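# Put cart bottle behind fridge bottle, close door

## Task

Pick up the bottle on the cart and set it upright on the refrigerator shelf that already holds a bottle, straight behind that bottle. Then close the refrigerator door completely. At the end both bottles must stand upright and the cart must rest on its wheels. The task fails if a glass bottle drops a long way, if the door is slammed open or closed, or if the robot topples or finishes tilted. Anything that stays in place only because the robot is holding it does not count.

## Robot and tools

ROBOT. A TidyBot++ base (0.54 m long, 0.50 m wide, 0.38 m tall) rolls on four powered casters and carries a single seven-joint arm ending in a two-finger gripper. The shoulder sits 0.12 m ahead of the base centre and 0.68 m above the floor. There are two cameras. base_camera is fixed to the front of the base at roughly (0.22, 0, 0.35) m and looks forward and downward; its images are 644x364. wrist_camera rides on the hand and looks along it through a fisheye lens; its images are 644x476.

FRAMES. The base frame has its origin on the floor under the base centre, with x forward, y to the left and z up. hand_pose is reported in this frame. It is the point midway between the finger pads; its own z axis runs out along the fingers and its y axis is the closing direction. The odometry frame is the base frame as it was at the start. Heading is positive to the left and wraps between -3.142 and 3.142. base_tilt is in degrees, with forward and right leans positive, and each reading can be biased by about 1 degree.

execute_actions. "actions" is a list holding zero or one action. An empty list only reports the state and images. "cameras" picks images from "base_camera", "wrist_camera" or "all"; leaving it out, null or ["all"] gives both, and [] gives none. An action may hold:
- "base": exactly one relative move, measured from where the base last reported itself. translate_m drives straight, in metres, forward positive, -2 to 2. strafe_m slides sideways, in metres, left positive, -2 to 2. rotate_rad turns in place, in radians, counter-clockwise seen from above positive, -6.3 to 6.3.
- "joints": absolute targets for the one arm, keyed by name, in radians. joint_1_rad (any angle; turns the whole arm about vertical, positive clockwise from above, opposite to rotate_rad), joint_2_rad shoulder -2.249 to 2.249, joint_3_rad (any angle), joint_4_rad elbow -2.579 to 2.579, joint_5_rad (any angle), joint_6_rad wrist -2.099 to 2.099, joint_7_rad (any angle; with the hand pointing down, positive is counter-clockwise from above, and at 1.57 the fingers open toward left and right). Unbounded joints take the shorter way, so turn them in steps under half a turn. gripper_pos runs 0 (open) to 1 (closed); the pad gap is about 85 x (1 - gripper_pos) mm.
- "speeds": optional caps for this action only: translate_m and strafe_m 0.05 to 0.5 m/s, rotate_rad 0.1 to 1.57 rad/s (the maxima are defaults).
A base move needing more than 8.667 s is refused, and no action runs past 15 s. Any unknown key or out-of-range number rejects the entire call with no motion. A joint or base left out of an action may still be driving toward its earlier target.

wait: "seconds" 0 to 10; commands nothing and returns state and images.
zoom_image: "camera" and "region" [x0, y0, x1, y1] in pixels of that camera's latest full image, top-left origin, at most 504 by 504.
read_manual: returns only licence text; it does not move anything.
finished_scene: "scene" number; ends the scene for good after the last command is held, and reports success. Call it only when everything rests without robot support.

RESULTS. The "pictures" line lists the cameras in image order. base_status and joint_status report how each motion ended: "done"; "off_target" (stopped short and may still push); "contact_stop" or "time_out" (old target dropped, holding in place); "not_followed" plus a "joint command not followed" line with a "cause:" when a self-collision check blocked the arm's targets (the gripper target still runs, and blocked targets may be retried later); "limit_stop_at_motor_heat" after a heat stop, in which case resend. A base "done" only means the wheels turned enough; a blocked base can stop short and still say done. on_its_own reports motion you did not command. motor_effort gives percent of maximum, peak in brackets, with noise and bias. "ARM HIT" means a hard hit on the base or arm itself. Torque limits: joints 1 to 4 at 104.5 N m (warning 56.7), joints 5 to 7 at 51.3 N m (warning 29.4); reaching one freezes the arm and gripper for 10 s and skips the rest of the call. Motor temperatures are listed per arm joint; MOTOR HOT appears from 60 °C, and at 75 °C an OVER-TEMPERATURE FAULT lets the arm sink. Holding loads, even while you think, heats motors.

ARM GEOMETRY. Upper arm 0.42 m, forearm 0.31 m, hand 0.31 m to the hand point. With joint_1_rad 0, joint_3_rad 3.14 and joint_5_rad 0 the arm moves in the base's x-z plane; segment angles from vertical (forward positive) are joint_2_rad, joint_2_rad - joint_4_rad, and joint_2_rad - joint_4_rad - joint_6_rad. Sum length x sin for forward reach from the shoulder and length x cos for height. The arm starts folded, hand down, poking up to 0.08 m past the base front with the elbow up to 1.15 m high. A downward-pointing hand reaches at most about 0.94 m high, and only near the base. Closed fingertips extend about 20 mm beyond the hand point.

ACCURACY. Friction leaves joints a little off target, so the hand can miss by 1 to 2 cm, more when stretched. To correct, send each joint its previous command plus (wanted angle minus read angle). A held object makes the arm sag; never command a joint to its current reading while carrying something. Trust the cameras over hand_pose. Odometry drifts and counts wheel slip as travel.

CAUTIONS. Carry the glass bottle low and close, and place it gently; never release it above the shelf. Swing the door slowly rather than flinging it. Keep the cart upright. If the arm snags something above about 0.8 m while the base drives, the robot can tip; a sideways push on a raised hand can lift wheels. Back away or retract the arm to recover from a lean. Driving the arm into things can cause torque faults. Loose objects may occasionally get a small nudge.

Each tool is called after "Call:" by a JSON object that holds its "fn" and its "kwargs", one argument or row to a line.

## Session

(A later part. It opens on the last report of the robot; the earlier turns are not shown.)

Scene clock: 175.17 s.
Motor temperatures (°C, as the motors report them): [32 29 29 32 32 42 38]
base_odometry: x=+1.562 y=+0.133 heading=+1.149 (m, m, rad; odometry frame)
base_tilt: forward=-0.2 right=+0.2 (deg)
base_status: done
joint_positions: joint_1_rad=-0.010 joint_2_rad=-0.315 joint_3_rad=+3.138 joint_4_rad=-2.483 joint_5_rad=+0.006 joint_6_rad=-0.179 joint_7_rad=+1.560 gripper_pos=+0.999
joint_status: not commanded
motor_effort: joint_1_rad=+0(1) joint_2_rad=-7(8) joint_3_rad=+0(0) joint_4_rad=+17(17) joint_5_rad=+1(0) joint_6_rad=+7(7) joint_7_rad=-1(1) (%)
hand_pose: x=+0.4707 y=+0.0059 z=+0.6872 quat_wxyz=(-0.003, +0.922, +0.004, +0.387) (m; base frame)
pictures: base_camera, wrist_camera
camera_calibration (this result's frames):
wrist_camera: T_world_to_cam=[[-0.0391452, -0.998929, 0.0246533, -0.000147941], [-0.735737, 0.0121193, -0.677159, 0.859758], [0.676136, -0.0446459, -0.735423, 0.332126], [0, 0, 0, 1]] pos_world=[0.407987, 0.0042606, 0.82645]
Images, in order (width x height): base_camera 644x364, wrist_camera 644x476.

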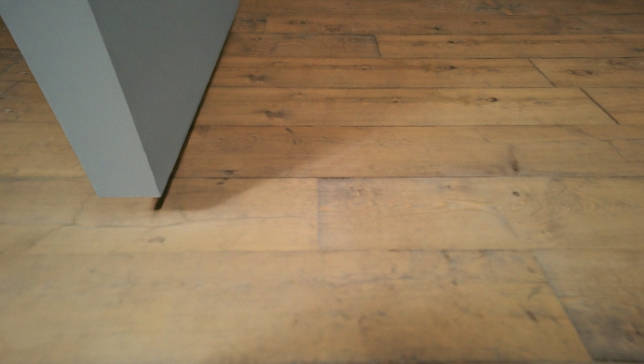

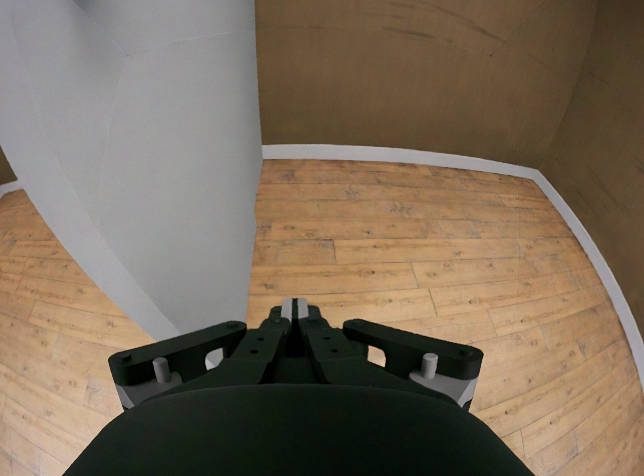

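Call:
{"fn": "execute_actions", "kwargs": {
  "actions": [
    {"base":{"translate_m":0.08},"joints":{"joint_2_rad":0.572,"joint_6_rad":1.5}}
  ],
  "cameras": []
}}

Call:
{"fn": "execute_actions", "kwargs": {
  "actions": [
    {"base":{"strafe_m":0.4},"speeds":{"strafe_m":0.1}}
  ]
}}

Scene clock: 181.07 s.
Motor temperatures (°C, as the motors report them): [32 29 29 32 32 42 38]
base_odometry: x=+1.595 y=+0.207 heading=+1.149 (m, m, rad; odometry frame)
base_tilt: forward=-0.1 right=+0.1 (deg)
base_status: done
joint_positions: joint_1_rad=-0.010 joint_2_rad=+0.557 joint_3_rad=+3.138 joint_4_rad=-2.486 joint_5_rad=+0.006 joint_6_rad=+1.478 joint_7_rad=+1.560 gripper_pos=+0.999
joint_status: all done
motor_effort: joint_1_rad=+0(0) joint_2_rad=-30(30) joint_3_rad=-2(0) joint_4_rad=+7(18) joint_5_rad=+0(0) joint_6_rad=+9(9) joint_7_rad=-1(1) (%)
hand_pose: x=+0.6834 y=+0.0106 z=+0.7280 quat_wxyz=(-0.011, +0.705, +0.002, +0.709) (m; base frame)
pictures: none
No camera images: the call's "cameras" was empty. Leave "cameras" out to get every camera's image.

Scene clock: 185.63 s.
Motor temperatures (°C, as the motors report them): [32 29 29 32 32 42 38]
base_odometry: x=+1.230 y=+0.371 heading=+1.149 (m, m, rad; odometry frame)
base_tilt: forward=-0.1 right=+0.1 (deg)
base_status: done
joint_positions: joint_1_rad=+0.000 joint_2_rad=+0.557 joint_3_rad=+3.143 joint_4_rad=-2.486 joint_5_rad=-0.008 joint_6_rad=+1.478 joint_7_rad=+1.560 gripper_pos=+0.999
joint_status: not commanded
motor_effort: joint_1_rad=+0(5) joint_2_rad=-29(30) joint_3_rad=-1(5) joint_4_rad=+7(9) joint_5_rad=+0(4) joint_6_rad=+9(9) joint_7_rad=-1(1) (%)
hand_pose: x=+0.6835 y=-0.0017 z=+0.7280 quat_wxyz=(-0.001, +0.705, -0.007, +0.709) (m; base frame)
pictures: base_camera, wrist_camera
camera_calibration (this result's frames):
wrist_camera: T_world_to_cam=[[-0.0621648, -0.997728, -0.0259725, 0.0521494], [-0.0450498, 0.0288013, -0.998569, 0.805905], [0.997049, -0.0609058, -0.0467379, -0.502886], [0, 0, 0, 1]] pos_world=[0.540949, -0.00180888, 0.782602]
Images, in order (width x height): base_camera 644x364, wrist_camera 644x476.

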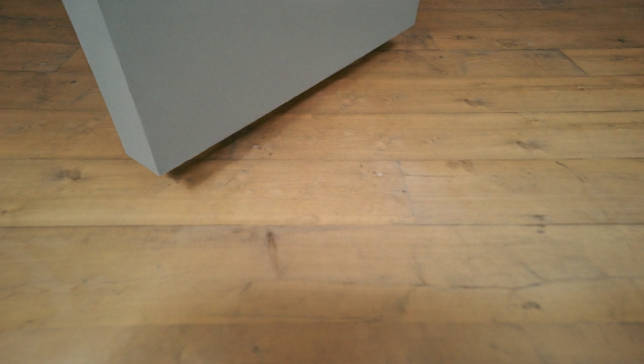

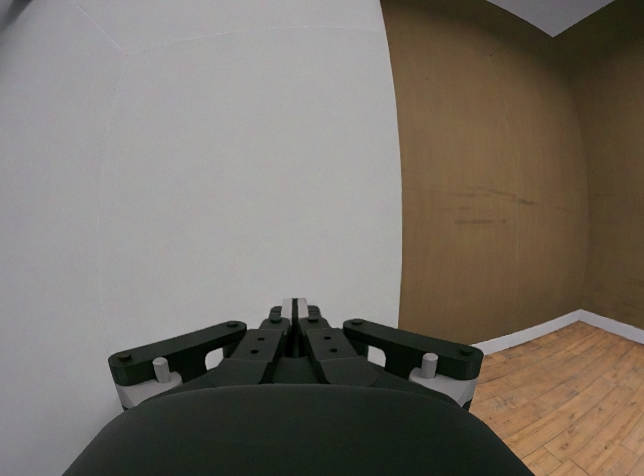

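Call:
{"fn": "execute_actions", "kwargs": {
  "actions": [
    {"base":{"strafe_m":0.15},"speeds":{"strafe_m":0.08}}
  ],
  "cameras": ["base_camera"]
}}

Call:
{"fn": "execute_actions", "kwargs": {
  "actions": [
    {"base":{"translate_m":0.2},"speeds":{"translate_m":0.06}}
  ]
}}

Scene clock: 189.63 s.
Motor temperatures (°C, as the motors report them): [32 29 29 32 32 42 38]
base_odometry: x=+1.093 y=+0.432 heading=+1.149 (m, m, rad; odometry frame)
base_tilt: forward=-0.2 right=+0.1 (deg)
base_status: done
joint_positions: joint_1_rad=+0.000 joint_2_rad=+0.557 joint_3_rad=+3.143 joint_4_rad=-2.486 joint_5_rad=-0.008 joint_6_rad=+1.478 joint_7_rad=+1.560 gripper_pos=+0.999
joint_status: not commanded
motor_effort: joint_1_rad=+0(2) joint_2_rad=-29(30) joint_3_rad=-1(2) joint_4_rad=+7(7) joint_5_rad=+0(1) joint_6_rad=+9(9) joint_7_rad=-1(1) (%)
hand_pose: x=+0.6835 y=-0.0015 z=+0.7280 quat_wxyz=(-0.001, +0.705, -0.007, +0.709) (m; base frame)
pictures: base_camera
Images, in order (width x height): base_camera 644x364.

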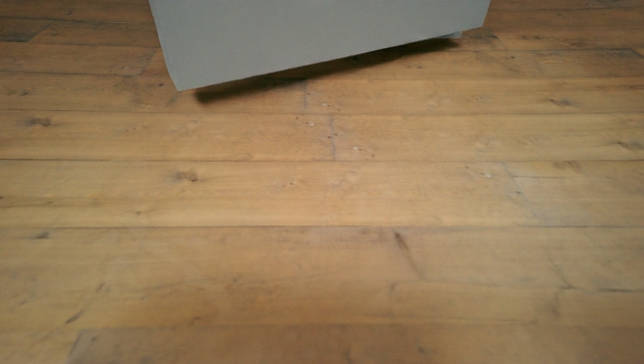

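Scene clock: 193.43 s.
Motor temperatures (°C, as the motors report them): [32 29 29 32 32 42 38]
base_odometry: x=+1.175 y=+0.615 heading=+1.149 (m, m, rad; odometry frame)
base_tilt: forward=-0.1 right=+0.1 (deg)
base_status: done
joint_positions: joint_1_rad=+0.000 joint_2_rad=+0.558 joint_3_rad=+3.143 joint_4_rad=-2.487 joint_5_rad=-0.008 joint_6_rad=+1.479 joint_7_rad=+1.560 gripper_pos=+0.999
joint_status: not commanded
motor_effort: joint_1_rad=+0(1) joint_2_rad=-29(31) joint_3_rad=-1(2) joint_4_rad=+7(8) joint_5_rad=+0(0) joint_6_rad=+9(10) joint_7_rad=-1(1) (%)
hand_pose: x=+0.6834 y=-0.0015 z=+0.7276 quat_wxyz=(-0.001, +0.705, -0.007, +0.709) (m; base frame)
pictures: base_camera, wrist_camera
camera_calibration (this result's frames):
wrist_camera: T_world_to_cam=[[-0.0619052, -0.997741, -0.026107, 0.0522011], [-0.0455399, 0.0289536, -0.998543, 0.805869], [0.997043, -0.0606261, -0.0472294, -0.502435], [0, 0, 0, 1]] pos_world=[0.54088, -0.00171038, 0.782328]
Images, in order (width x height): base_camera 644x364, wrist_camera 644x476.

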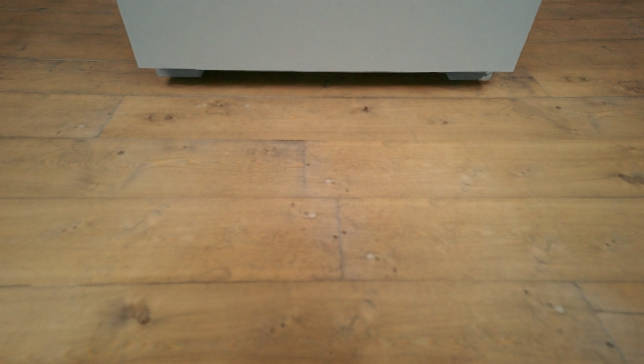

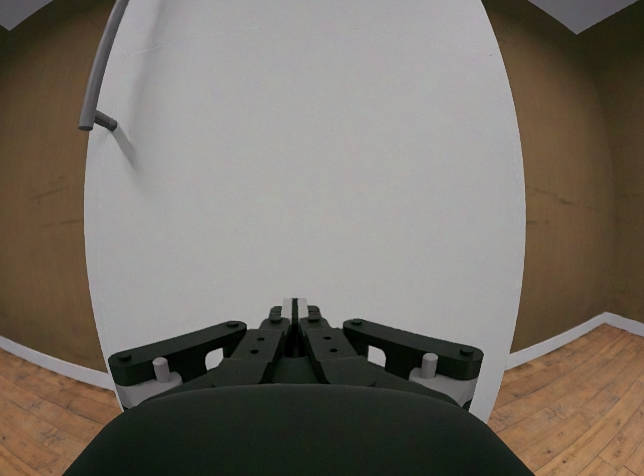

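Call:
{"fn": "zoom_image", "kwargs": {
  "camera": "base_camera",
  "region": [90, 40, 590, 120]
}}

Region (90, 40, 590, 120) of base_camera's 644x364 image, scaled by 1.008; it fills the top 81 rows of this view, and the rest is white.

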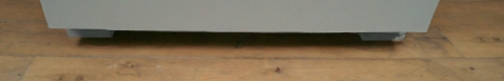

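Call:
{"fn": "finished_scene", "kwargs": {
  "scene": 1
}}

The scene is finished: the task was done.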